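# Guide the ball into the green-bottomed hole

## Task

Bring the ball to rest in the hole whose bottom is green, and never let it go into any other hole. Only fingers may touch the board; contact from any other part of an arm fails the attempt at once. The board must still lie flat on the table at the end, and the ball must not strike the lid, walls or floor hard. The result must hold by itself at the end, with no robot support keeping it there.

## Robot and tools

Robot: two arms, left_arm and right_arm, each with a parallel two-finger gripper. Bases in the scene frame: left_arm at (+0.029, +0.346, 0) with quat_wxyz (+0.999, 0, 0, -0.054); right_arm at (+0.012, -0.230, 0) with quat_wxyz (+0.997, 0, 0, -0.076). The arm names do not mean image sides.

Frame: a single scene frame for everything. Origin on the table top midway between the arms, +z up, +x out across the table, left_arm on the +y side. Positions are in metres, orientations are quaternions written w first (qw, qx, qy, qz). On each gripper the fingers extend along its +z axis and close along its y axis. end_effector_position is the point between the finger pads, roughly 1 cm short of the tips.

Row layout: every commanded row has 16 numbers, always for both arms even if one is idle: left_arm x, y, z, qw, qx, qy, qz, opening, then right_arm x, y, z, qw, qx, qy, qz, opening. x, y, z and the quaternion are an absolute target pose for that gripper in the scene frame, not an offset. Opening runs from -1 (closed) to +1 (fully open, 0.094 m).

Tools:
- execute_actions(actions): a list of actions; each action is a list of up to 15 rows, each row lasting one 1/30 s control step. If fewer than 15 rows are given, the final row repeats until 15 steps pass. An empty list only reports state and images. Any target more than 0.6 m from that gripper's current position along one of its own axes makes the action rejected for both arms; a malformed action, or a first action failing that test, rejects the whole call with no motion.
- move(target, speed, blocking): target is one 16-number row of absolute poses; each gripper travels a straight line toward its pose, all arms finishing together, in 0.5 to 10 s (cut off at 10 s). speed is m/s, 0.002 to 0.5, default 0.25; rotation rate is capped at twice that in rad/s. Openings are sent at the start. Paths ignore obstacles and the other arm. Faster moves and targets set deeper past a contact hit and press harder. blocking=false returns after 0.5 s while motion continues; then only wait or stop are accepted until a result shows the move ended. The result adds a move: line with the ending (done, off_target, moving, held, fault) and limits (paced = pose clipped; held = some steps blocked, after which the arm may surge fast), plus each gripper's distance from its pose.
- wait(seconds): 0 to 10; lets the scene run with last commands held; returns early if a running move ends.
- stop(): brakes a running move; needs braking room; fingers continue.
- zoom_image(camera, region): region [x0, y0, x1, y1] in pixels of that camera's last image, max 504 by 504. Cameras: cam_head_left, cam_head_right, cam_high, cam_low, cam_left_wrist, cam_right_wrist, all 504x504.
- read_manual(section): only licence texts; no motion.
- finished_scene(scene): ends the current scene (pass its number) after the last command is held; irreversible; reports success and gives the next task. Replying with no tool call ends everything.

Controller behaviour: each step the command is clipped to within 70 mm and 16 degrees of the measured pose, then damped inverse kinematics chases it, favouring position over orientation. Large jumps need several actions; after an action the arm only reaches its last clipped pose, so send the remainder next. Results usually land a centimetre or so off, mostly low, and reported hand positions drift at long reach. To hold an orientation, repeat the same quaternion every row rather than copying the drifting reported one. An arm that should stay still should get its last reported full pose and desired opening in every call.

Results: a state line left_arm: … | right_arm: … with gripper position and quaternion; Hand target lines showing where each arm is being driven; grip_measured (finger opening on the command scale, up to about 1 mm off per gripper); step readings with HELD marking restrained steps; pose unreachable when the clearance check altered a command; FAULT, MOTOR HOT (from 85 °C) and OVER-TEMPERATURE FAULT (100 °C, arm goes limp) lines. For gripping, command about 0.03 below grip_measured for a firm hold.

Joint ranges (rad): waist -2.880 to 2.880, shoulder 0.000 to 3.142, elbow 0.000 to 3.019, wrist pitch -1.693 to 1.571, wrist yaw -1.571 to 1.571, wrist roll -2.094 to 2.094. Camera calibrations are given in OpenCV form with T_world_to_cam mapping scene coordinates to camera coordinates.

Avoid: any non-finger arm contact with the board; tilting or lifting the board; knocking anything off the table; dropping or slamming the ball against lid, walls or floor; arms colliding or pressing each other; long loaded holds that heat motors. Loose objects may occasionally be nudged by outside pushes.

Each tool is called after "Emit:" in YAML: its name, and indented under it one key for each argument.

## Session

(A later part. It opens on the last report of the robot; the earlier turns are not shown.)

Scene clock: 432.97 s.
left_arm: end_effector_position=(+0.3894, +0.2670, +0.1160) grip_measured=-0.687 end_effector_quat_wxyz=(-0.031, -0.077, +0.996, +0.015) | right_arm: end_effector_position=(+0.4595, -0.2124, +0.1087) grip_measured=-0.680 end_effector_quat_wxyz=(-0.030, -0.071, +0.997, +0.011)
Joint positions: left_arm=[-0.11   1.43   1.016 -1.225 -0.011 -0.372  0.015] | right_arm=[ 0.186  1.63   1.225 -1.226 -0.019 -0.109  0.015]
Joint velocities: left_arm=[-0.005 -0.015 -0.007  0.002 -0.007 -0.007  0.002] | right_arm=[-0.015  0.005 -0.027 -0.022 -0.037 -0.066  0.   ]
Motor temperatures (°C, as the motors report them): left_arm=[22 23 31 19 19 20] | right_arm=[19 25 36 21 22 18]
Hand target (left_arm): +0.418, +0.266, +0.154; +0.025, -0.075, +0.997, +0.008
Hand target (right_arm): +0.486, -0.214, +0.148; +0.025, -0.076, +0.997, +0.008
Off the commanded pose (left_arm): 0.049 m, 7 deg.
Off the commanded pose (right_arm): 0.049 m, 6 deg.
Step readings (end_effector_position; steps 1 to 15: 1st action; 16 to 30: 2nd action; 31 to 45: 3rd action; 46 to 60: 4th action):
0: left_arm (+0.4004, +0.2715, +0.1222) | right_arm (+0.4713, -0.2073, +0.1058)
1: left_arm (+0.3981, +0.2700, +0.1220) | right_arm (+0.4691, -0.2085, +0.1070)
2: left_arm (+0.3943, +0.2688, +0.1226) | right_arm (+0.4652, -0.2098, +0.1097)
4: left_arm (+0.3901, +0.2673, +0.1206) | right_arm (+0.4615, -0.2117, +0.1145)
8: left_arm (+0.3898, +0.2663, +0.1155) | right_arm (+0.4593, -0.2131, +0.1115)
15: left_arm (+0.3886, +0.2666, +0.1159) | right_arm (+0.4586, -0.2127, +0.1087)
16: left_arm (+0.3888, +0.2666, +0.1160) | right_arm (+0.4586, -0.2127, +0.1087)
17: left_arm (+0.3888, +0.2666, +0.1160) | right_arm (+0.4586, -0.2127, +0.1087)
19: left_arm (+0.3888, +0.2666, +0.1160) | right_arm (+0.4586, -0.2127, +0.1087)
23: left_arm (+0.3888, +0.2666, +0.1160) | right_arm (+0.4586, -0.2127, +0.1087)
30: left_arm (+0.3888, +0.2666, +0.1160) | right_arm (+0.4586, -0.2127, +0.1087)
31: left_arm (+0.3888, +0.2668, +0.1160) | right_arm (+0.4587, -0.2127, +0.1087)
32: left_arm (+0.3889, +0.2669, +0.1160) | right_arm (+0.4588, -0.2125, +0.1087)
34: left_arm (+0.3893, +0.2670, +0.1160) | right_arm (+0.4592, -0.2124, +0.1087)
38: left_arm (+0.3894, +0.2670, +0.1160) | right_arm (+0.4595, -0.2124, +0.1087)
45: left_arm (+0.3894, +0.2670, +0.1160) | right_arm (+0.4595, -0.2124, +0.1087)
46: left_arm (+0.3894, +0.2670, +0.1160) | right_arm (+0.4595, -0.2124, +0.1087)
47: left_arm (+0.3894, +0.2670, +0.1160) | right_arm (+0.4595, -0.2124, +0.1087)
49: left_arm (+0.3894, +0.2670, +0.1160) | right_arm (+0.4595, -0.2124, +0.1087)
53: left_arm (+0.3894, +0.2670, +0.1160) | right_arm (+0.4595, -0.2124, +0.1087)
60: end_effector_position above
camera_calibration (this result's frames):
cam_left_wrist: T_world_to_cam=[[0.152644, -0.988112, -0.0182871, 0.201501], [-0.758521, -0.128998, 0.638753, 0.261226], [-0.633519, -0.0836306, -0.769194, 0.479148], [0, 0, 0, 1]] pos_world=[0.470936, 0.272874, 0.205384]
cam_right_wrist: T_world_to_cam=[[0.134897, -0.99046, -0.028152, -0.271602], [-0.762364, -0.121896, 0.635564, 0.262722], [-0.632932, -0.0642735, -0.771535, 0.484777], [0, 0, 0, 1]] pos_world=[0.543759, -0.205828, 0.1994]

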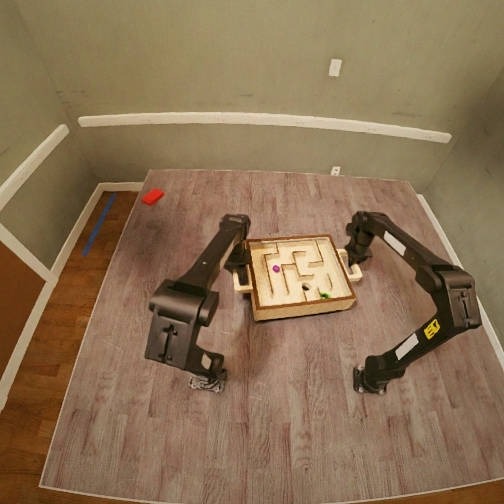

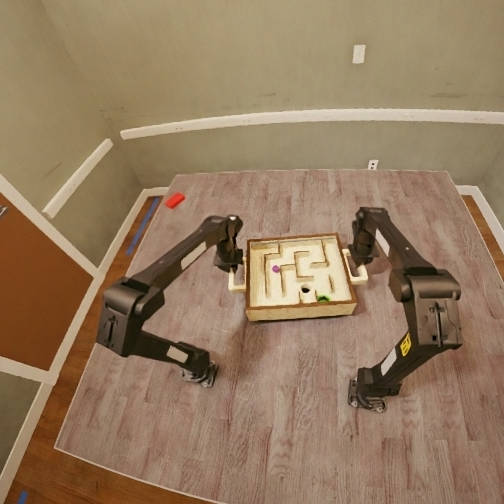

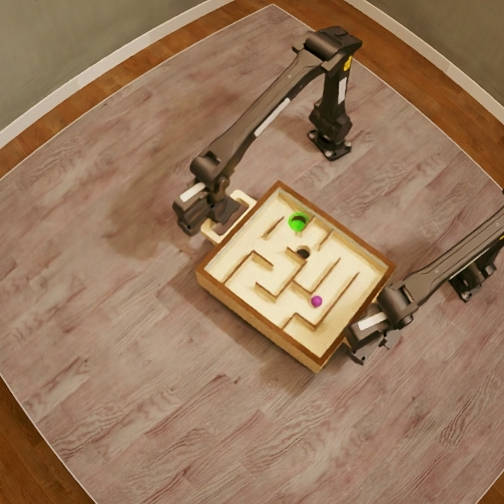

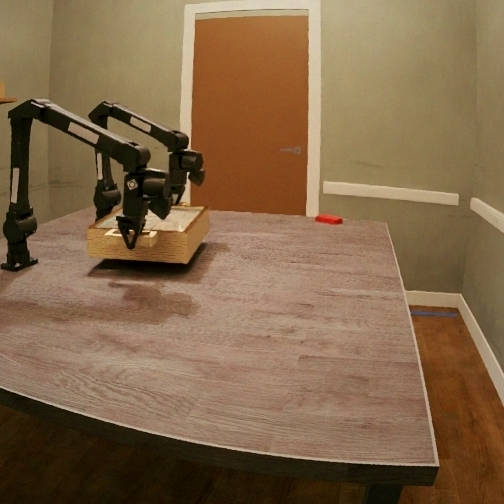

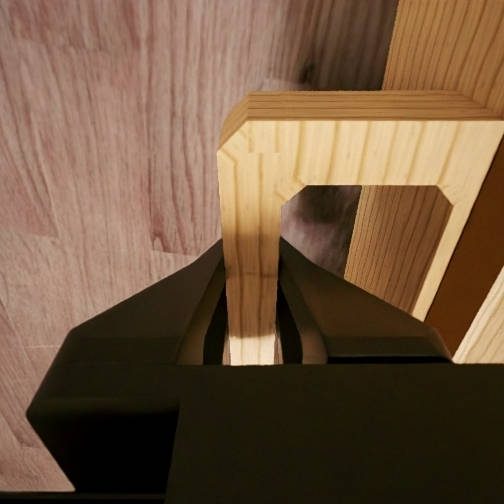

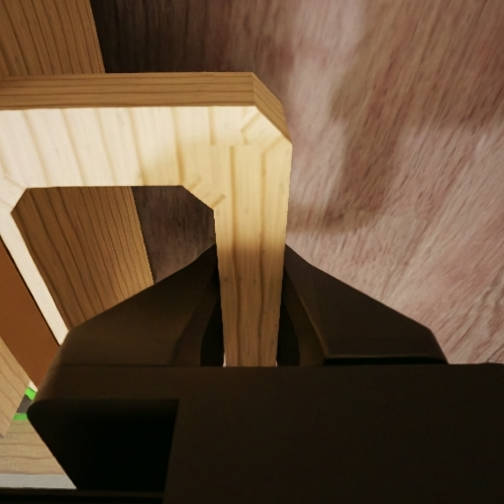

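In. Now far with more −y.

Emit:
execute_actions:
  actions:
    - [[0.42,0.267,0.16,0.022,-0.075,0.997,0.014,-0.8,0.49,-0.213,0.142,0.022,-0.075,0.997,0.014,-0.8]]
    - [[0.42,0.267,0.16,0.022,-0.075,0.997,0.014,-0.8,0.49,-0.213,0.142,0.022,-0.075,0.997,0.014,-0.8]]
    - [[0.42,0.267,0.16,0.022,-0.075,0.997,0.014,-0.8,0.49,-0.213,0.142,0.022,-0.075,0.997,0.014,-0.8]]
    - [[0.42,0.267,0.16,0.022,-0.075,0.997,0.014,-0.8,0.49,-0.213,0.142,0.022,-0.075,0.997,0.014,-0.8]]
    - [[0.42,0.267,0.16,0.022,-0.075,0.997,0.014,-0.8,0.49,-0.213,0.142,0.022,-0.075,0.997,0.014,-0.8]]
    - [[0.42,0.267,0.16,0.022,-0.075,0.997,0.014,-0.8,0.49,-0.213,0.142,0.022,-0.075,0.997,0.014,-0.8]]

Emit:
zoom_image:
  camera: "cam_head_right"
  region: [230,210,370,320]

Scene clock: 442.43 s.
left_arm: end_effector_position=(+0.3908, +0.2681, +0.1169) grip_measured=-0.687 end_effector_quat_wxyz=(-0.029, -0.076, +0.996, +0.019) | right_arm: end_effector_position=(+0.4607, -0.2112, +0.1086) grip_measured=-0.680 end_effector_quat_wxyz=(-0.027, -0.071, +0.997, +0.014)
Joint positions: left_arm=[-0.11   1.43   1.018 -1.225 -0.019 -0.372  0.015] | right_arm=[ 0.186  1.63   1.225 -1.221 -0.027 -0.109  0.015]
Joint velocities: left_arm=[-0.005 -0.005  0.007  0.012  0.007  0.022  0.   ] | right_arm=[ 0.005 -0.005  0.002  0.002 -0.037 -0.037  0.002]
Motor temperatures (°C, as the motors report them): left_arm=[22 23 32 19 19 20] | right_arm=[19 25 37 21 22 18]
Hand target (left_arm): +0.418, +0.267, +0.159; +0.022, -0.075, +0.997, +0.014
Hand target (right_arm): +0.487, -0.213, +0.143; +0.022, -0.076, +0.997, +0.014
Off the commanded pose (left_arm): 0.052 m, 6 deg.
Off the commanded pose (right_arm): 0.044 m, 6 deg.
Step readings (end_effector_position; steps 1 to 15: 1st action; 16 to 30: 2nd action; 31 to 45: 3rd action; 46 to 60: 4th action; 61 to 75: 5th action; 76 to 90: 6th action):
0: left_arm (+0.3894, +0.2670, +0.1160) | right_arm (+0.4595, -0.2124, +0.1087)
1: left_arm (+0.3895, +0.2674, +0.1160) | right_arm (+0.4596, -0.2119, +0.1087)
2: left_arm (+0.3896, +0.2678, +0.1160) | right_arm (+0.4598, -0.2115, +0.1087)
4: left_arm (+0.3901, +0.2680, +0.1164) | right_arm (+0.4603, -0.2113, +0.1087)
8: left_arm (+0.3908, +0.2681, +0.1169) | right_arm (+0.4607, -0.2112, +0.1086)
15: left_arm (+0.3908, +0.2681, +0.1169) | right_arm (+0.4607, -0.2112, +0.1086)
16: left_arm (+0.3908, +0.2681, +0.1169) | right_arm (+0.4607, -0.2112, +0.1086)
17: left_arm (+0.3908, +0.2681, +0.1169) | right_arm (+0.4607, -0.2112, +0.1086)
19: left_arm (+0.3908, +0.2681, +0.1169) | right_arm (+0.4607, -0.2112, +0.1086)
23: left_arm (+0.3908, +0.2681, +0.1169) | right_arm (+0.4607, -0.2112, +0.1086)
30: left_arm (+0.3908, +0.2681, +0.1169) | right_arm (+0.4607, -0.2112, +0.1086)
31: left_arm (+0.3908, +0.2681, +0.1169) | right_arm (+0.4607, -0.2112, +0.1086)
32: left_arm (+0.3908, +0.2681, +0.1169) | right_arm (+0.4607, -0.2112, +0.1086)
34: left_arm (+0.3908, +0.2681, +0.1169) | right_arm (+0.4607, -0.2112, +0.1086)
38: left_arm (+0.3908, +0.2681, +0.1169) | right_arm (+0.4607, -0.2112, +0.1086)
45: left_arm (+0.3908, +0.2681, +0.1169) | right_arm (+0.4607, -0.2112, +0.1086)
46: left_arm (+0.3908, +0.2681, +0.1169) | right_arm (+0.4607, -0.2112, +0.1086)
47: left_arm (+0.3908, +0.2681, +0.1169) | right_arm (+0.4607, -0.2112, +0.1086)
49: left_arm (+0.3908, +0.2681, +0.1169) | right_arm (+0.4607, -0.2112, +0.1086)
53: left_arm (+0.3908, +0.2681, +0.1169) | right_arm (+0.4607, -0.2112, +0.1086)
60: left_arm (+0.3908, +0.2681, +0.1169) | right_arm (+0.4607, -0.2112, +0.1086)
61: left_arm (+0.3908, +0.2681, +0.1169) | right_arm (+0.4607, -0.2112, +0.1086)
62: left_arm (+0.3908, +0.2681, +0.1169) | right_arm (+0.4607, -0.2112, +0.1086)
64: left_arm (+0.3908, +0.2681, +0.1169) | right_arm (+0.4607, -0.2112, +0.1086)
68: left_arm (+0.3908, +0.2681, +0.1169) | right_arm (+0.4607, -0.2112, +0.1086)
75: left_arm (+0.3908, +0.2681, +0.1169) | right_arm (+0.4607, -0.2112, +0.1086)
76: left_arm (+0.3908, +0.2681, +0.1169) | right_arm (+0.4607, -0.2112, +0.1086)
77: left_arm (+0.3908, +0.2681, +0.1169) | right_arm (+0.4607, -0.2112, +0.1086)
79: left_arm (+0.3908, +0.2681, +0.1169) | right_arm (+0.4607, -0.2112, +0.1086)
83: left_arm (+0.3908, +0.2681, +0.1169) | right_arm (+0.4607, -0.2112, +0.1086)
90: end_effector_position above
camera_calibration (this result's frames):
cam_left_wrist: T_world_to_cam=[[0.152203, -0.988039, -0.0247625, 0.203322], [-0.761355, -0.133185, 0.634508, 0.26453], [-0.630216, -0.0777208, -0.77252, 0.478303], [0, 0, 0, 1]] pos_world=[0.47189, 0.273296, 0.206687]
cam_right_wrist: T_world_to_cam=[[0.134606, -0.990272, -0.0352451, -0.269649], [-0.7654, -0.126498, 0.631, 0.264715], [-0.62932, -0.0579598, -0.774982, 0.485612], [0, 0, 0, 1]] pos_world=[0.544515, -0.205395, 0.199802]

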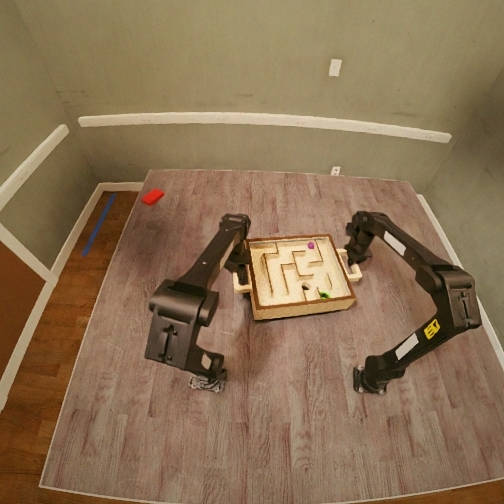

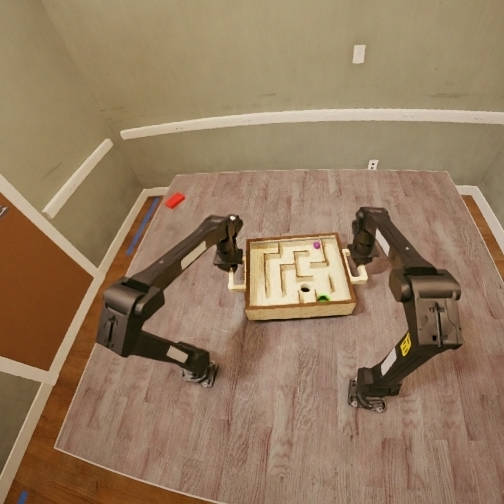

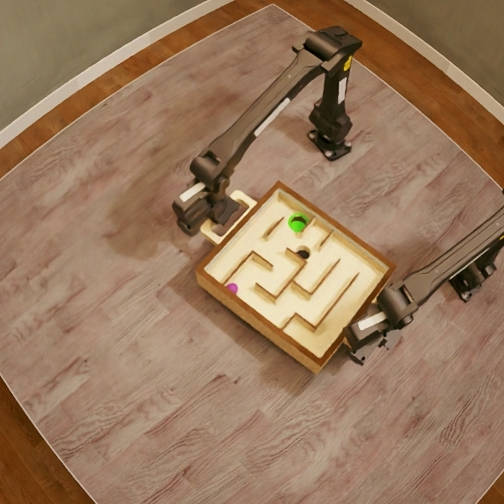

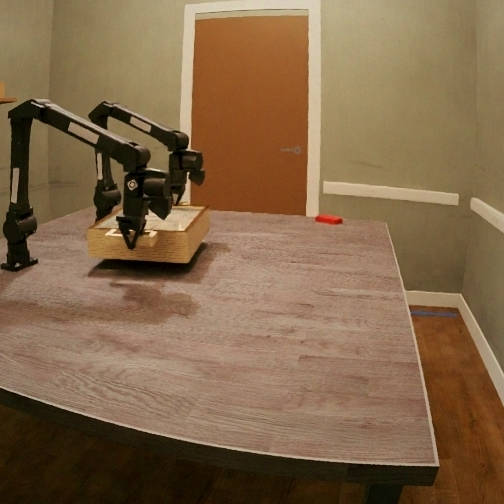

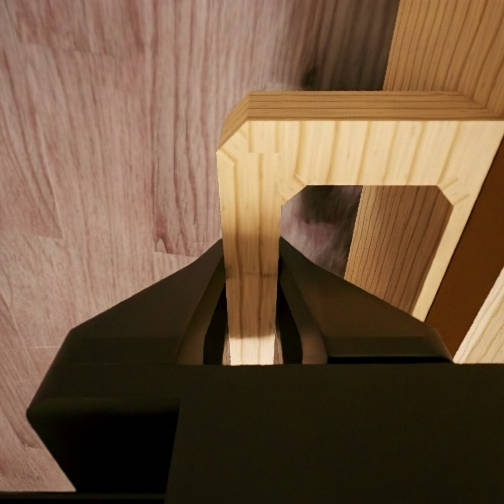

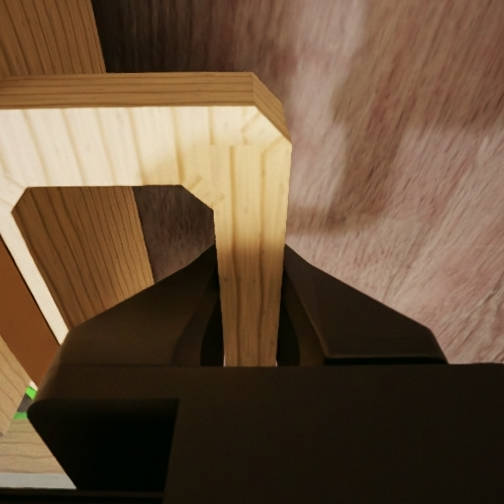

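Region (230, 210, 370, 320) of cam_head_right's 504x504 image, scaled by 3.600, with more detail than that image has; it fills the top 396 rows of this view, and the rest is white.

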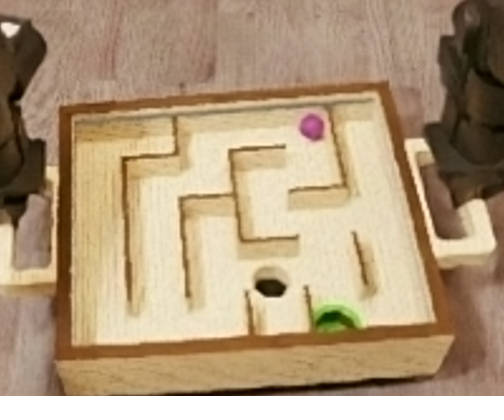

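Great. Near tilt, keeping −y.

Emit:
execute_actions:
  actions:
    - [[0.42,0.267,0.162,0.05,-0.075,0.996,0.016,-0.8,0.49,-0.213,0.14,0.05,-0.075,0.996,0.016,-0.8]]
    - [[0.42,0.267,0.162,0.075,-0.075,0.994,0.016,-0.8,0.49,-0.213,0.14,0.075,-0.075,0.994,0.016,-0.8]]
    - [[0.42,0.267,0.162,0.075,-0.075,0.994,0.016,-0.8,0.49,-0.213,0.14,0.075,-0.075,0.994,0.016,-0.8]]
    - [[0.42,0.267,0.162,0.075,-0.075,0.994,0.016,-0.8,0.49,-0.213,0.14,0.075,-0.075,0.994,0.016,-0.8]]
    - [[0.42,0.267,0.162,0.075,-0.075,0.994,0.016,-0.8,0.49,-0.213,0.14,0.075,-0.075,0.994,0.016,-0.8]]
    - [[0.42,0.267,0.162,0.075,-0.075,0.994,0.016,-0.8,0.49,-0.213,0.14,0.075,-0.075,0.994,0.016,-0.8]]

Emit:
zoom_image:
  camera: "cam_head_right"
  region: [230,210,370,320]

Scene clock: 453.53 s.
left_arm: end_effector_position=(+0.4046, +0.2714, +0.1265) grip_measured=-0.687 end_effector_quat_wxyz=(+0.020, -0.077, +0.996, +0.028) | right_arm: end_effector_position=(+0.4758, -0.2068, +0.1018) grip_measured=-0.680 end_effector_quat_wxyz=(+0.023, -0.072, +0.997, +0.024)
Joint positions: left_arm=[-0.115  1.396  1.011 -1.164 -0.066 -0.377  0.015] | right_arm=[ 0.185  1.614  1.186 -1.098 -0.05  -0.11   0.015]
Joint velocities: left_arm=[-0.005 -0.005  0.012  0.002  0.022  0.066 -0.001] | right_arm=[ 0.005 -0.005  0.002 -0.022 -0.007 -0.051 -0.   ]
Motor temperatures (°C, as the motors report them): left_arm=[22 23 32 19 19 20] | right_arm=[19 25 37 21 22 18]
Hand target (left_arm): +0.419, +0.267, +0.161; +0.075, -0.075, +0.994, +0.016
Hand target (right_arm): +0.488, -0.213, +0.140; +0.075, -0.075, +0.994, +0.016
Off the commanded pose (left_arm): 0.039 m, 6 deg.
Off the commanded pose (right_arm): 0.041 m, 6 deg.
Step readings (end_effector_position; steps 1 to 15: 1st action; 16 to 30: 2nd action; 31 to 45: 3rd action; 46 to 60: 4th action; 61 to 75: 5th action; 76 to 90: 6th action):
0: left_arm (+0.3908, +0.2681, +0.1169) | right_arm (+0.4607, -0.2112, +0.1086)
1: left_arm (+0.3916, +0.2686, +0.1174) | right_arm (+0.4619, -0.2108, +0.1080)
2: left_arm (+0.3927, +0.2689, +0.1181) | right_arm (+0.4643, -0.2101, +0.1069)
4: left_arm (+0.3965, +0.2701, +0.1206) | right_arm (+0.4688, -0.2086, +0.1050)
8: left_arm (+0.3984, +0.2707, +0.1235) | right_arm (+0.4724, -0.2077, +0.1050)
15: left_arm (+0.3984, +0.2707, +0.1235) | right_arm (+0.4724, -0.2077, +0.1050)
16: left_arm (+0.3995, +0.2709, +0.1238) | right_arm (+0.4727, -0.2076, +0.1041)
17: left_arm (+0.4010, +0.2709, +0.1240) | right_arm (+0.4734, -0.2074, +0.1029)
19: left_arm (+0.4039, +0.2712, +0.1254) | right_arm (+0.4744, -0.2072, +0.1006)
23: left_arm (+0.4044, +0.2714, +0.1265) | right_arm (+0.4757, -0.2068, +0.1013)
30: left_arm (+0.4046, +0.2714, +0.1265) | right_arm (+0.4758, -0.2068, +0.1018)
31: left_arm (+0.4046, +0.2714, +0.1265) | right_arm (+0.4758, -0.2068, +0.1018)
32: left_arm (+0.4046, +0.2714, +0.1265) | right_arm (+0.4758, -0.2068, +0.1018)
34: left_arm (+0.4046, +0.2714, +0.1265) | right_arm (+0.4758, -0.2068, +0.1018)
38: left_arm (+0.4046, +0.2714, +0.1265) | right_arm (+0.4758, -0.2068, +0.1018)
45: left_arm (+0.4046, +0.2714, +0.1265) | right_arm (+0.4758, -0.2068, +0.1018)
46: left_arm (+0.4046, +0.2714, +0.1265) | right_arm (+0.4758, -0.2068, +0.1018)
47: left_arm (+0.4046, +0.2714, +0.1265) | right_arm (+0.4758, -0.2068, +0.1018)
49: left_arm (+0.4046, +0.2714, +0.1265) | right_arm (+0.4758, -0.2068, +0.1018)
53: left_arm (+0.4046, +0.2714, +0.1265) | right_arm (+0.4758, -0.2068, +0.1018)
60: left_arm (+0.4046, +0.2714, +0.1265) | right_arm (+0.4758, -0.2068, +0.1018)
61: left_arm (+0.4046, +0.2714, +0.1265) | right_arm (+0.4758, -0.2068, +0.1018)
62: left_arm (+0.4046, +0.2714, +0.1265) | right_arm (+0.4758, -0.2068, +0.1018)
64: left_arm (+0.4046, +0.2714, +0.1265) | right_arm (+0.4758, -0.2068, +0.1018)
68: left_arm (+0.4046, +0.2714, +0.1265) | right_arm (+0.4758, -0.2068, +0.1018)
75: left_arm (+0.4046, +0.2714, +0.1265) | right_arm (+0.4758, -0.2068, +0.1018)
76: left_arm (+0.4046, +0.2714, +0.1265) | right_arm (+0.4758, -0.2068, +0.1018)
77: left_arm (+0.4046, +0.2714, +0.1265) | right_arm (+0.4758, -0.2068, +0.1018)
79: left_arm (+0.4046, +0.2714, +0.1265) | right_arm (+0.4758, -0.2068, +0.1018)
83: left_arm (+0.4046, +0.2714, +0.1265) | right_arm (+0.4758, -0.2068, +0.1018)
90: end_effector_position above
camera_calibration (this result's frames):
cam_left_wrist: T_world_to_cam=[[0.154154, -0.987363, -0.0367547, 0.205342], [-0.819203, -0.14852, 0.553938, 0.307126], [-0.552397, -0.0552821, -0.831746, 0.464635], [0, 0, 0, 1]] pos_world=[0.476607, 0.274048, 0.223877]
cam_right_wrist: T_world_to_cam=[[0.138623, -0.98916, -0.0484332, -0.267907], [-0.823921, -0.142325, 0.548541, 0.314086], [-0.549488, -0.0361351, -0.83472, 0.462715], [0, 0, 0, 1]] pos_world=[0.550177, -0.20358, 0.200972]

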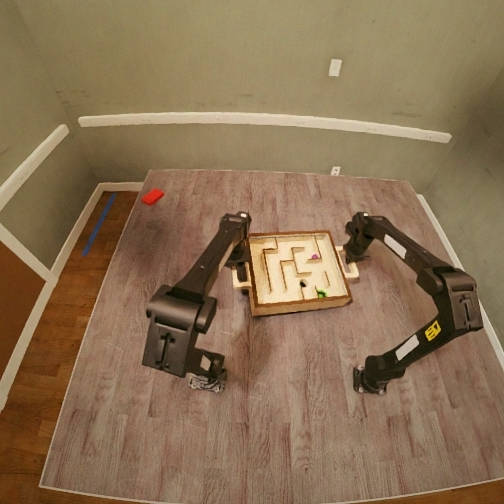

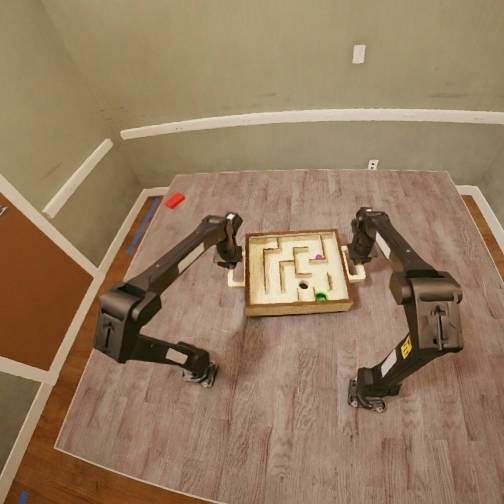

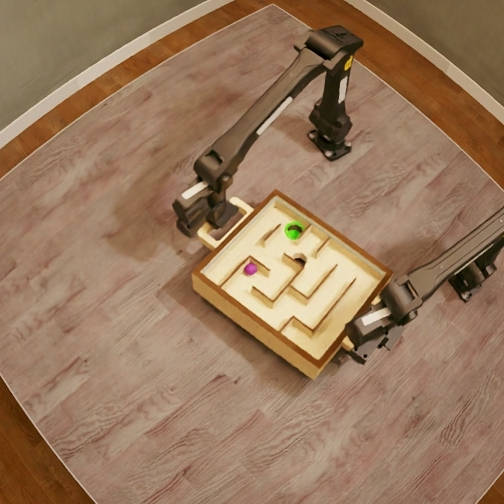

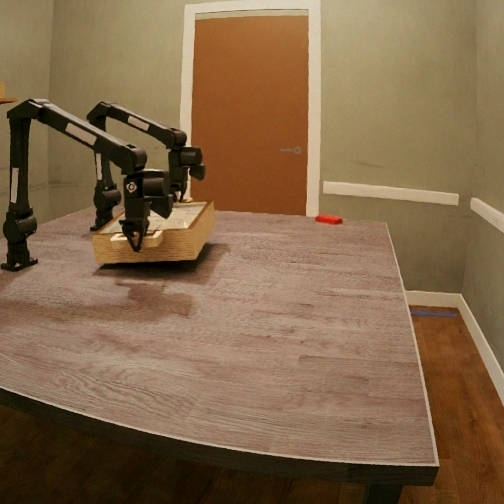

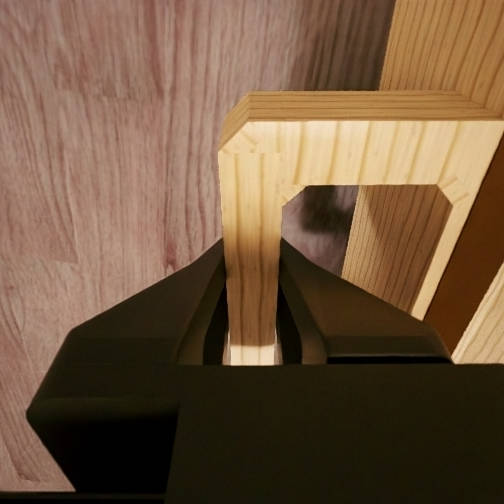

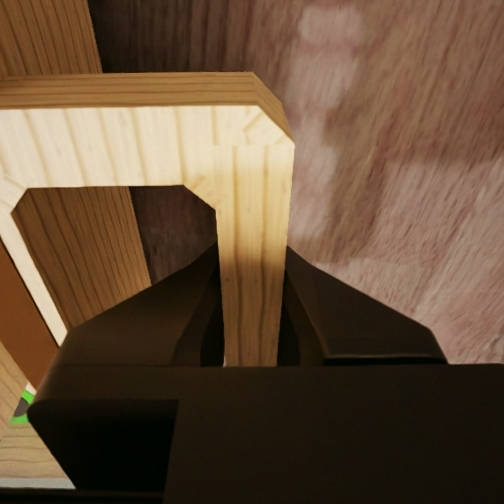

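Region (230, 210, 370, 320) of cam_head_right's 504x504 image, scaled by 3.600, with more detail than that image has; it fills the top 396 rows of this view, and the rest is white.

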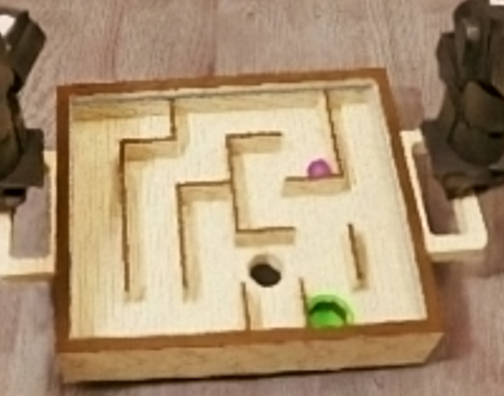

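Emit:
execute_actions:
  actions:
    - [[0.42,0.265,0.143,0.075,-0.075,0.994,-0.003,-0.8,0.49,-0.215,0.157,0.075,-0.075,0.994,-0.003,-0.8]]
    - [[0.42,0.263,0.13,0.066,-0.075,0.995,-0.016,-0.8,0.49,-0.218,0.164,0.066,-0.075,0.995,-0.016,-0.8]]
    - [[0.42,0.263,0.13,0.066,-0.075,0.995,-0.016,-0.8,0.49,-0.218,0.164,0.066,-0.075,0.995,-0.016,-0.8]]
    - [[0.42,0.263,0.13,0.066,-0.075,0.995,-0.016,-0.8,0.49,-0.218,0.164,0.066,-0.075,0.995,-0.016,-0.8]]
    - [[0.42,0.263,0.13,0.066,-0.075,0.995,-0.016,-0.8,0.49,-0.218,0.164,0.066,-0.075,0.995,-0.016,-0.8]]
    - [[0.42,0.263,0.13,0.066,-0.075,0.995,-0.016,-0.8,0.49,-0.218,0.164,0.066,-0.075,0.995,-0.016,-0.8]]

Emit:
zoom_image:
  camera: "cam_head_right"
  region: [230,210,370,320]

Scene clock: 463.13 s.
left_arm: end_effector_position=(+0.3973, +0.2627, +0.1054) grip_measured=-0.687 end_effector_quat_wxyz=(+0.020, -0.075, +0.997, -0.005) | right_arm: end_effector_position=(+0.4661, -0.2173, +0.1115) grip_measured=-0.680 end_effector_quat_wxyz=(+0.012, -0.070, +0.997, -0.007)
Joint positions: left_arm=[-0.113  1.394  0.95  -1.085 -0.002 -0.372  0.015] | right_arm=[ 0.187  1.591  1.186 -1.141  0.014 -0.105  0.015]
Joint velocities: left_arm=[ 0.005 -0.005 -0.007 -0.022 -0.139  0.051  0.   ] | right_arm=[-0.005 -0.005 -0.017 -0.012 -0.007  0.022 -0.   ]
Motor temperatures (°C, as the motors report them): left_arm=[22 23 31 19 19 20] | right_arm=[19 25 37 21 22 18]
Hand target (left_arm): +0.419, +0.263, +0.130; +0.066, -0.075, +0.995, -0.016
Hand target (right_arm): +0.486, -0.218, +0.164; +0.066, -0.075, +0.995, -0.016
Off the commanded pose (left_arm): 0.034 m, 5 deg.
Off the commanded pose (right_arm): 0.058 m, 6 deg.
Step readings (end_effector_position; steps 1 to 15: 1st action; 16 to 30: 2nd action; 31 to 45: 3rd action; 46 to 60: 4th action; 61 to 75: 5th action; 76 to 90: 6th action):
0: left_arm (+0.4046, +0.2714, +0.1265) | right_arm (+0.4758, -0.2068, +0.1018)
1: left_arm (+0.4047, +0.2701, +0.1250) | right_arm (+0.4757, -0.2084, +0.1021)
2: left_arm (+0.4051, +0.2687, +0.1223) | right_arm (+0.4755, -0.2099, +0.1030)
4: left_arm (+0.4027, +0.2671, +0.1153) | right_arm (+0.4753, -0.2120, +0.1068)
8: left_arm (+0.4011, +0.2659, +0.1116) | right_arm (+0.4731, -0.2135, +0.1102)
15: left_arm (+0.4015, +0.2658, +0.1117) | right_arm (+0.4731, -0.2136, +0.1102)
16: left_arm (+0.4015, +0.2648, +0.1111) | right_arm (+0.4723, -0.2149, +0.1102)
17: left_arm (+0.4017, +0.2638, +0.1102) | right_arm (+0.4709, -0.2159, +0.1103)
19: left_arm (+0.3995, +0.2631, +0.1075) | right_arm (+0.4685, -0.2169, +0.1114)
23: left_arm (+0.3968, +0.2628, +0.1053) | right_arm (+0.4662, -0.2171, +0.1115)
30: left_arm (+0.3973, +0.2627, +0.1054) | right_arm (+0.4661, -0.2172, +0.1115)
31: left_arm (+0.3973, +0.2627, +0.1054) | right_arm (+0.4661, -0.2172, +0.1115)
32: left_arm (+0.3973, +0.2627, +0.1054) | right_arm (+0.4661, -0.2172, +0.1115)
34: left_arm (+0.3973, +0.2627, +0.1054) | right_arm (+0.4661, -0.2173, +0.1115)
38: left_arm (+0.3973, +0.2627, +0.1054) | right_arm (+0.4661, -0.2173, +0.1115)
45: left_arm (+0.3973, +0.2627, +0.1054) | right_arm (+0.4661, -0.2173, +0.1115)
46: left_arm (+0.3973, +0.2627, +0.1054) | right_arm (+0.4661, -0.2173, +0.1115)
47: left_arm (+0.3973, +0.2627, +0.1054) | right_arm (+0.4661, -0.2173, +0.1115)
49: left_arm (+0.3973, +0.2627, +0.1054) | right_arm (+0.4661, -0.2173, +0.1115)
53: left_arm (+0.3973, +0.2627, +0.1054) | right_arm (+0.4661, -0.2173, +0.1115)
60: left_arm (+0.3973, +0.2627, +0.1054) | right_arm (+0.4661, -0.2173, +0.1115)
61: left_arm (+0.3973, +0.2627, +0.1054) | right_arm (+0.4661, -0.2173, +0.1115)
62: left_arm (+0.3973, +0.2627, +0.1054) | right_arm (+0.4661, -0.2173, +0.1115)
64: left_arm (+0.3973, +0.2627, +0.1054) | right_arm (+0.4661, -0.2173, +0.1115)
68: left_arm (+0.3973, +0.2627, +0.1054) | right_arm (+0.4661, -0.2173, +0.1115)
75: left_arm (+0.3973, +0.2627, +0.1054) | right_arm (+0.4661, -0.2173, +0.1115)
76: left_arm (+0.3973, +0.2627, +0.1054) | right_arm (+0.4661, -0.2173, +0.1115)
77: left_arm (+0.3973, +0.2627, +0.1054) | right_arm (+0.4661, -0.2173, +0.1115)
79: left_arm (+0.3973, +0.2627, +0.1054) | right_arm (+0.4661, -0.2173, +0.1115)
83: left_arm (+0.3973, +0.2627, +0.1054) | right_arm (+0.4661, -0.2173, +0.1115)
90: end_effector_position above
camera_calibration (this result's frames):
cam_left_wrist: T_world_to_cam=[[0.148755, -0.988427, 0.0297205, 0.192471], [-0.82251, -0.106989, 0.558597, 0.301499], [-0.548952, -0.10754, -0.828907, 0.454588], [0, 0, 0, 1]] pos_world=[0.468902, 0.271387, 0.202675]
cam_right_wrist: T_world_to_cam=[[0.133487, -0.990964, 0.0130759, -0.281313], [-0.814597, -0.102196, 0.570954, 0.301217], [-0.564459, -0.0868664, -0.820878, 0.459466], [0, 0, 0, 1]] pos_world=[0.542271, -0.208076, 0.208863]

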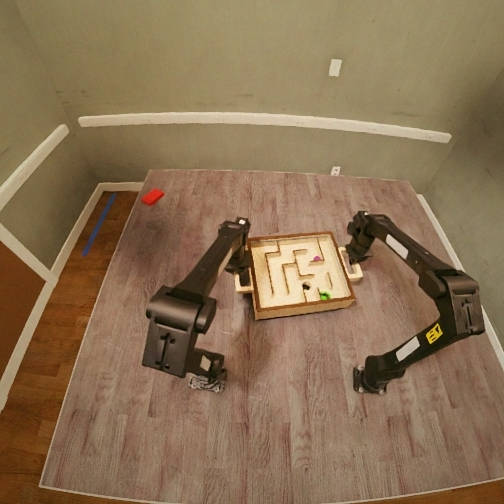

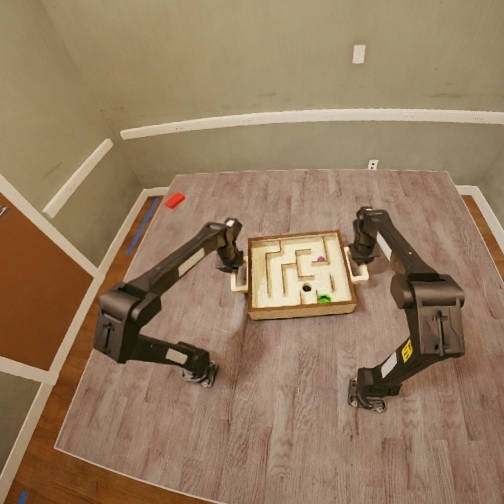

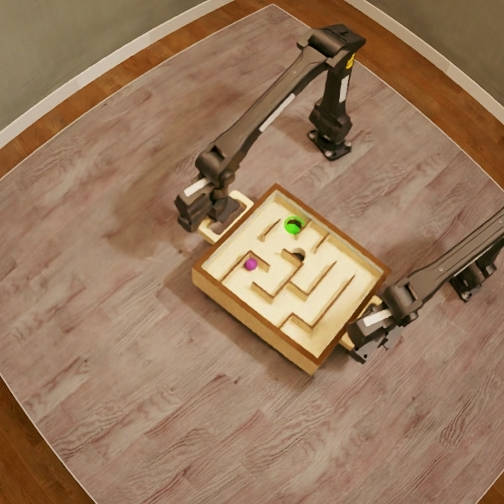

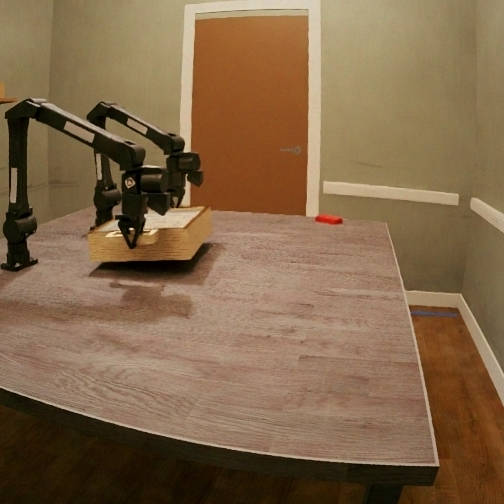

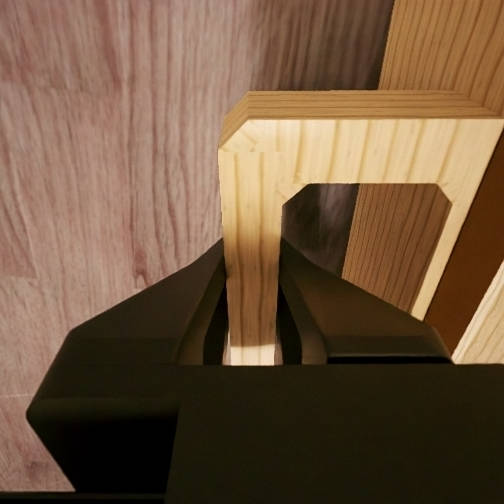

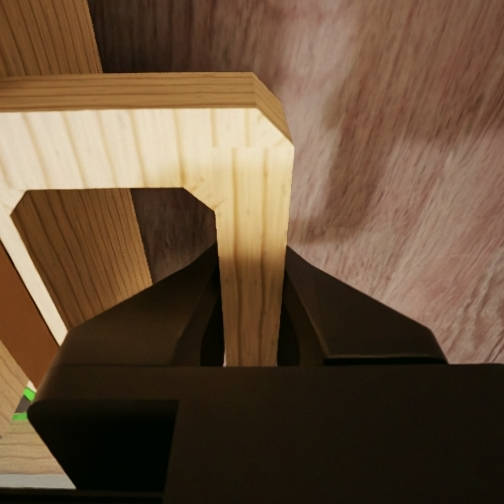

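Region (230, 210, 370, 320) of cam_head_right's 504x504 image, scaled by 3.600, with more detail than that image has; it fills the top 396 rows of this view, and the rest is white.

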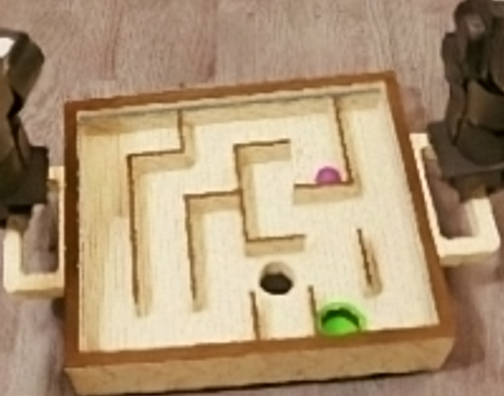

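Emit:
execute_actions:
  actions:
    - [[0.42,0.263,0.12,0.066,-0.075,0.995,-0.023,-0.8,0.485,-0.218,0.168,0.066,-0.075,0.995,-0.023,-0.8]]
    - [[0.42,0.263,0.12,0.06,-0.075,0.995,-0.023,-0.8,0.485,-0.218,0.168,0.06,-0.075,0.995,-0.023,-0.8]]
    - [[0.42,0.263,0.12,0.06,-0.075,0.995,-0.023,-0.8,0.485,-0.218,0.168,0.06,-0.075,0.995,-0.023,-0.8]]
    - [[0.42,0.263,0.12,0.066,-0.075,0.995,-0.023,-0.8,0.485,-0.218,0.168,0.066,-0.075,0.995,-0.023,-0.8]]
    - [[0.42,0.263,0.12,0.072,-0.075,0.995,-0.023,-0.8,0.485,-0.218,0.168,0.072,-0.075,0.995,-0.023,-0.8]]
    - [[0.42,0.263,0.12,0.072,-0.075,0.995,-0.023,-0.8,0.485,-0.218,0.168,0.072,-0.075,0.995,-0.023,-0.8]]

Emit:
zoom_image:
  camera: "cam_head_right"
  region: [230,210,370,320]

Scene clock: 472.00 s.
left_arm: end_effector_position=(+0.3980, +0.2605, +0.0964) grip_measured=-0.687 end_effector_quat_wxyz=(+0.025, -0.072, +0.997, -0.016) | right_arm: end_effector_position=(+0.4628, -0.2201, +0.1172) grip_measured=-0.680 end_effector_quat_wxyz=(+0.011, -0.067, +0.998, -0.017)
Joint positions: left_arm=[-0.109  1.399  0.928 -1.042  0.017 -0.362  0.015] | right_arm=[ 0.188  1.578  1.186 -1.156  0.032 -0.097  0.015]
Joint velocities: left_arm=[-0.005  0.015  0.002 -0.017  0.007 -0.007  0.   ] | right_arm=[-0.015  0.015 -0.002  0.007 -0.022  0.007  0.001]
Motor temperatures (°C, as the motors report them): left_arm=[22 23 31 19 19 20] | right_arm=[19 25 37 21 22 18]
Hand target (left_arm): +0.419, +0.263, +0.120; +0.072, -0.075, +0.994, -0.023
Hand target (right_arm): +0.481, -0.218, +0.168; +0.072, -0.075, +0.994, -0.023
Off the commanded pose (left_arm): 0.032 m, 5 deg.
Off the commanded pose (right_arm): 0.055 m, 7 deg.
Step readings (end_effector_position; steps 1 to 15: 1st action; 16 to 30: 2nd action; 31 to 45: 3rd action; 46 to 60: 4th action; 61 to 75: 5th action; 76 to 90: 6th action):
0: left_arm (+0.3973, +0.2627, +0.1054) | right_arm (+0.4661, -0.2173, +0.1115)
1: left_arm (+0.3973, +0.2623, +0.1046) | right_arm (+0.4660, -0.2179, +0.1118)
2: left_arm (+0.3980, +0.2618, +0.1035) | right_arm (+0.4659, -0.2184, +0.1123)
4: left_arm (+0.3977, +0.2611, +0.1002) | right_arm (+0.4660, -0.2191, +0.1141)
8: left_arm (+0.3973, +0.2607, +0.0987) | right_arm (+0.4651, -0.2197, +0.1161)
15: left_arm (+0.3976, +0.2606, +0.0987) | right_arm (+0.4651, -0.2197, +0.1161)
16: left_arm (+0.3976, +0.2606, +0.0986) | right_arm (+0.4648, -0.2197, +0.1161)
17: left_arm (+0.3976, +0.2606, +0.0986) | right_arm (+0.4641, -0.2198, +0.1161)
19: left_arm (+0.3976, +0.2607, +0.0983) | right_arm (+0.4632, -0.2199, +0.1161)
23: left_arm (+0.3975, +0.2606, +0.0979) | right_arm (+0.4627, -0.2200, +0.1161)
30: left_arm (+0.3975, +0.2606, +0.0979) | right_arm (+0.4627, -0.2200, +0.1161)
31: left_arm (+0.3975, +0.2606, +0.0979) | right_arm (+0.4627, -0.2200, +0.1161)
32: left_arm (+0.3975, +0.2606, +0.0979) | right_arm (+0.4627, -0.2200, +0.1161)
34: left_arm (+0.3975, +0.2606, +0.0979) | right_arm (+0.4627, -0.2200, +0.1161)
38: left_arm (+0.3975, +0.2606, +0.0979) | right_arm (+0.4627, -0.2200, +0.1161)
45: left_arm (+0.3975, +0.2606, +0.0979) | right_arm (+0.4627, -0.2200, +0.1161)
46: left_arm (+0.3975, +0.2606, +0.0979) | right_arm (+0.4627, -0.2200, +0.1161)
47: left_arm (+0.3975, +0.2606, +0.0979) | right_arm (+0.4627, -0.2200, +0.1161)
49: left_arm (+0.3975, +0.2606, +0.0979) | right_arm (+0.4627, -0.2200, +0.1161)
53: left_arm (+0.3975, +0.2606, +0.0979) | right_arm (+0.4627, -0.2200, +0.1161)
60: left_arm (+0.3975, +0.2606, +0.0979) | right_arm (+0.4627, -0.2200, +0.1161)
61: left_arm (+0.3976, +0.2606, +0.0978) | right_arm (+0.4627, -0.2200, +0.1162)
62: left_arm (+0.3978, +0.2605, +0.0974) | right_arm (+0.4627, -0.2200, +0.1164)
64: left_arm (+0.3979, +0.2605, +0.0967) | right_arm (+0.4627, -0.2200, +0.1169)
68: left_arm (+0.3980, +0.2605, +0.0964) | right_arm (+0.4628, -0.2201, +0.1172)
75: left_arm (+0.3980, +0.2605, +0.0964) | right_arm (+0.4628, -0.2201, +0.1172)
76: left_arm (+0.3980, +0.2605, +0.0964) | right_arm (+0.4628, -0.2201, +0.1172)
77: left_arm (+0.3980, +0.2605, +0.0964) | right_arm (+0.4628, -0.2201, +0.1172)
79: left_arm (+0.3980, +0.2605, +0.0964) | right_arm (+0.4628, -0.2201, +0.1172)
83: left_arm (+0.3980, +0.2605, +0.0964) | right_arm (+0.4628, -0.2201, +0.1172)
90: end_effector_position above
camera_calibration (this result's frames):
cam_left_wrist: T_world_to_cam=[[0.141692, -0.988501, 0.0528172, 0.191064], [-0.829629, -0.0894729, 0.551099, 0.305852], [-0.540036, -0.121905, -0.832766, 0.44791], [0, 0, 0, 1]] pos_world=[0.468559, 0.270835, 0.194358]
cam_right_wrist: T_world_to_cam=[[0.126639, -0.991453, 0.0313669, -0.282814], [-0.814854, -0.0859459, 0.573259, 0.298357], [-0.565663, -0.0981566, -0.818774, 0.459877], [0, 0, 0, 1]] pos_world=[0.539068, -0.209615, 0.214371]

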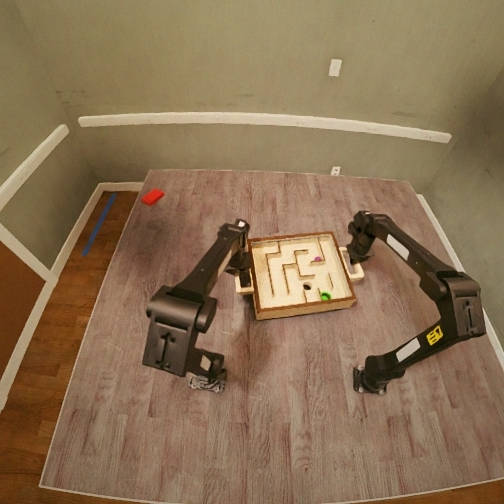

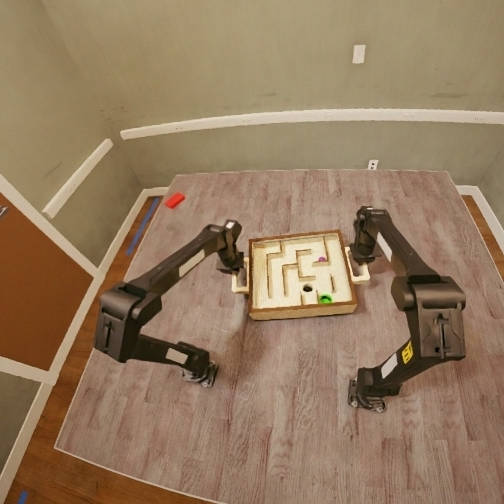

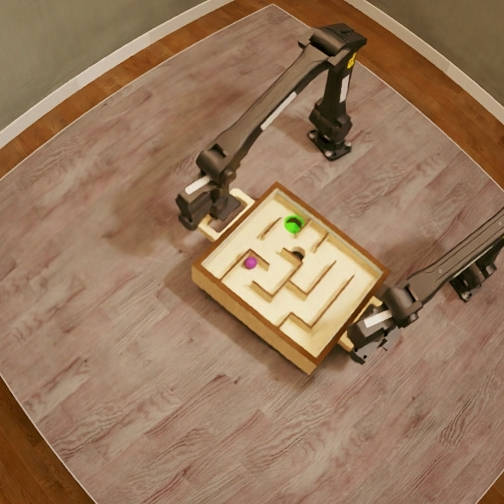

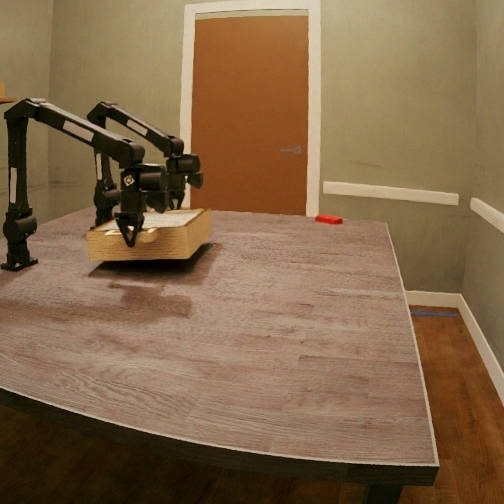

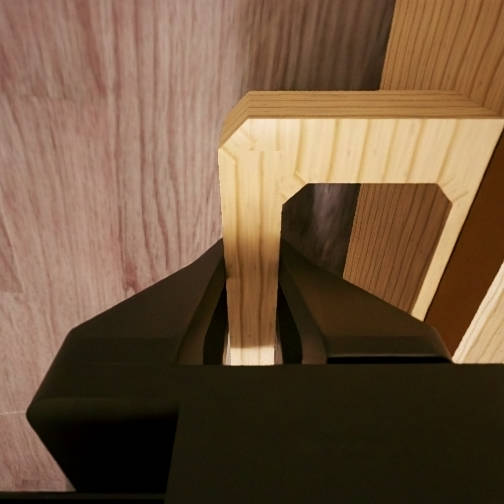

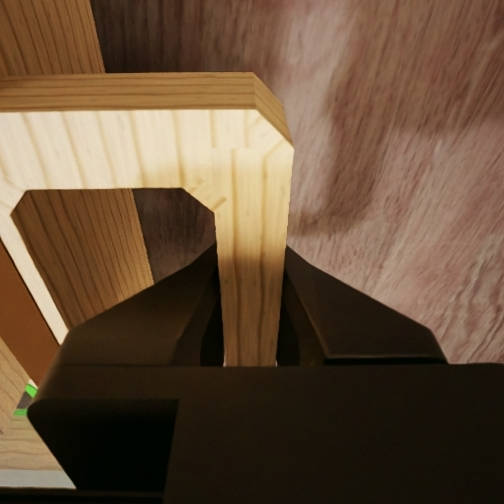

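Region (230, 210, 370, 320) of cam_head_right's 504x504 image, scaled by 3.600, with more detail than that image has; it fills the top 396 rows of this view, and the rest is white.

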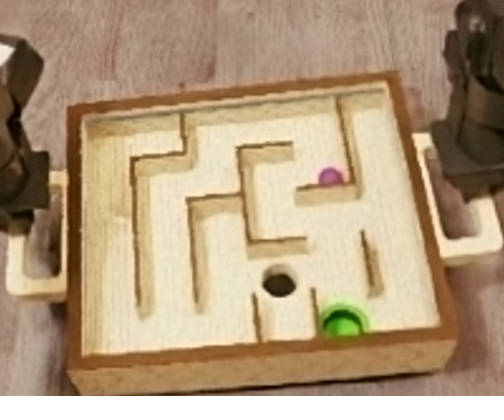

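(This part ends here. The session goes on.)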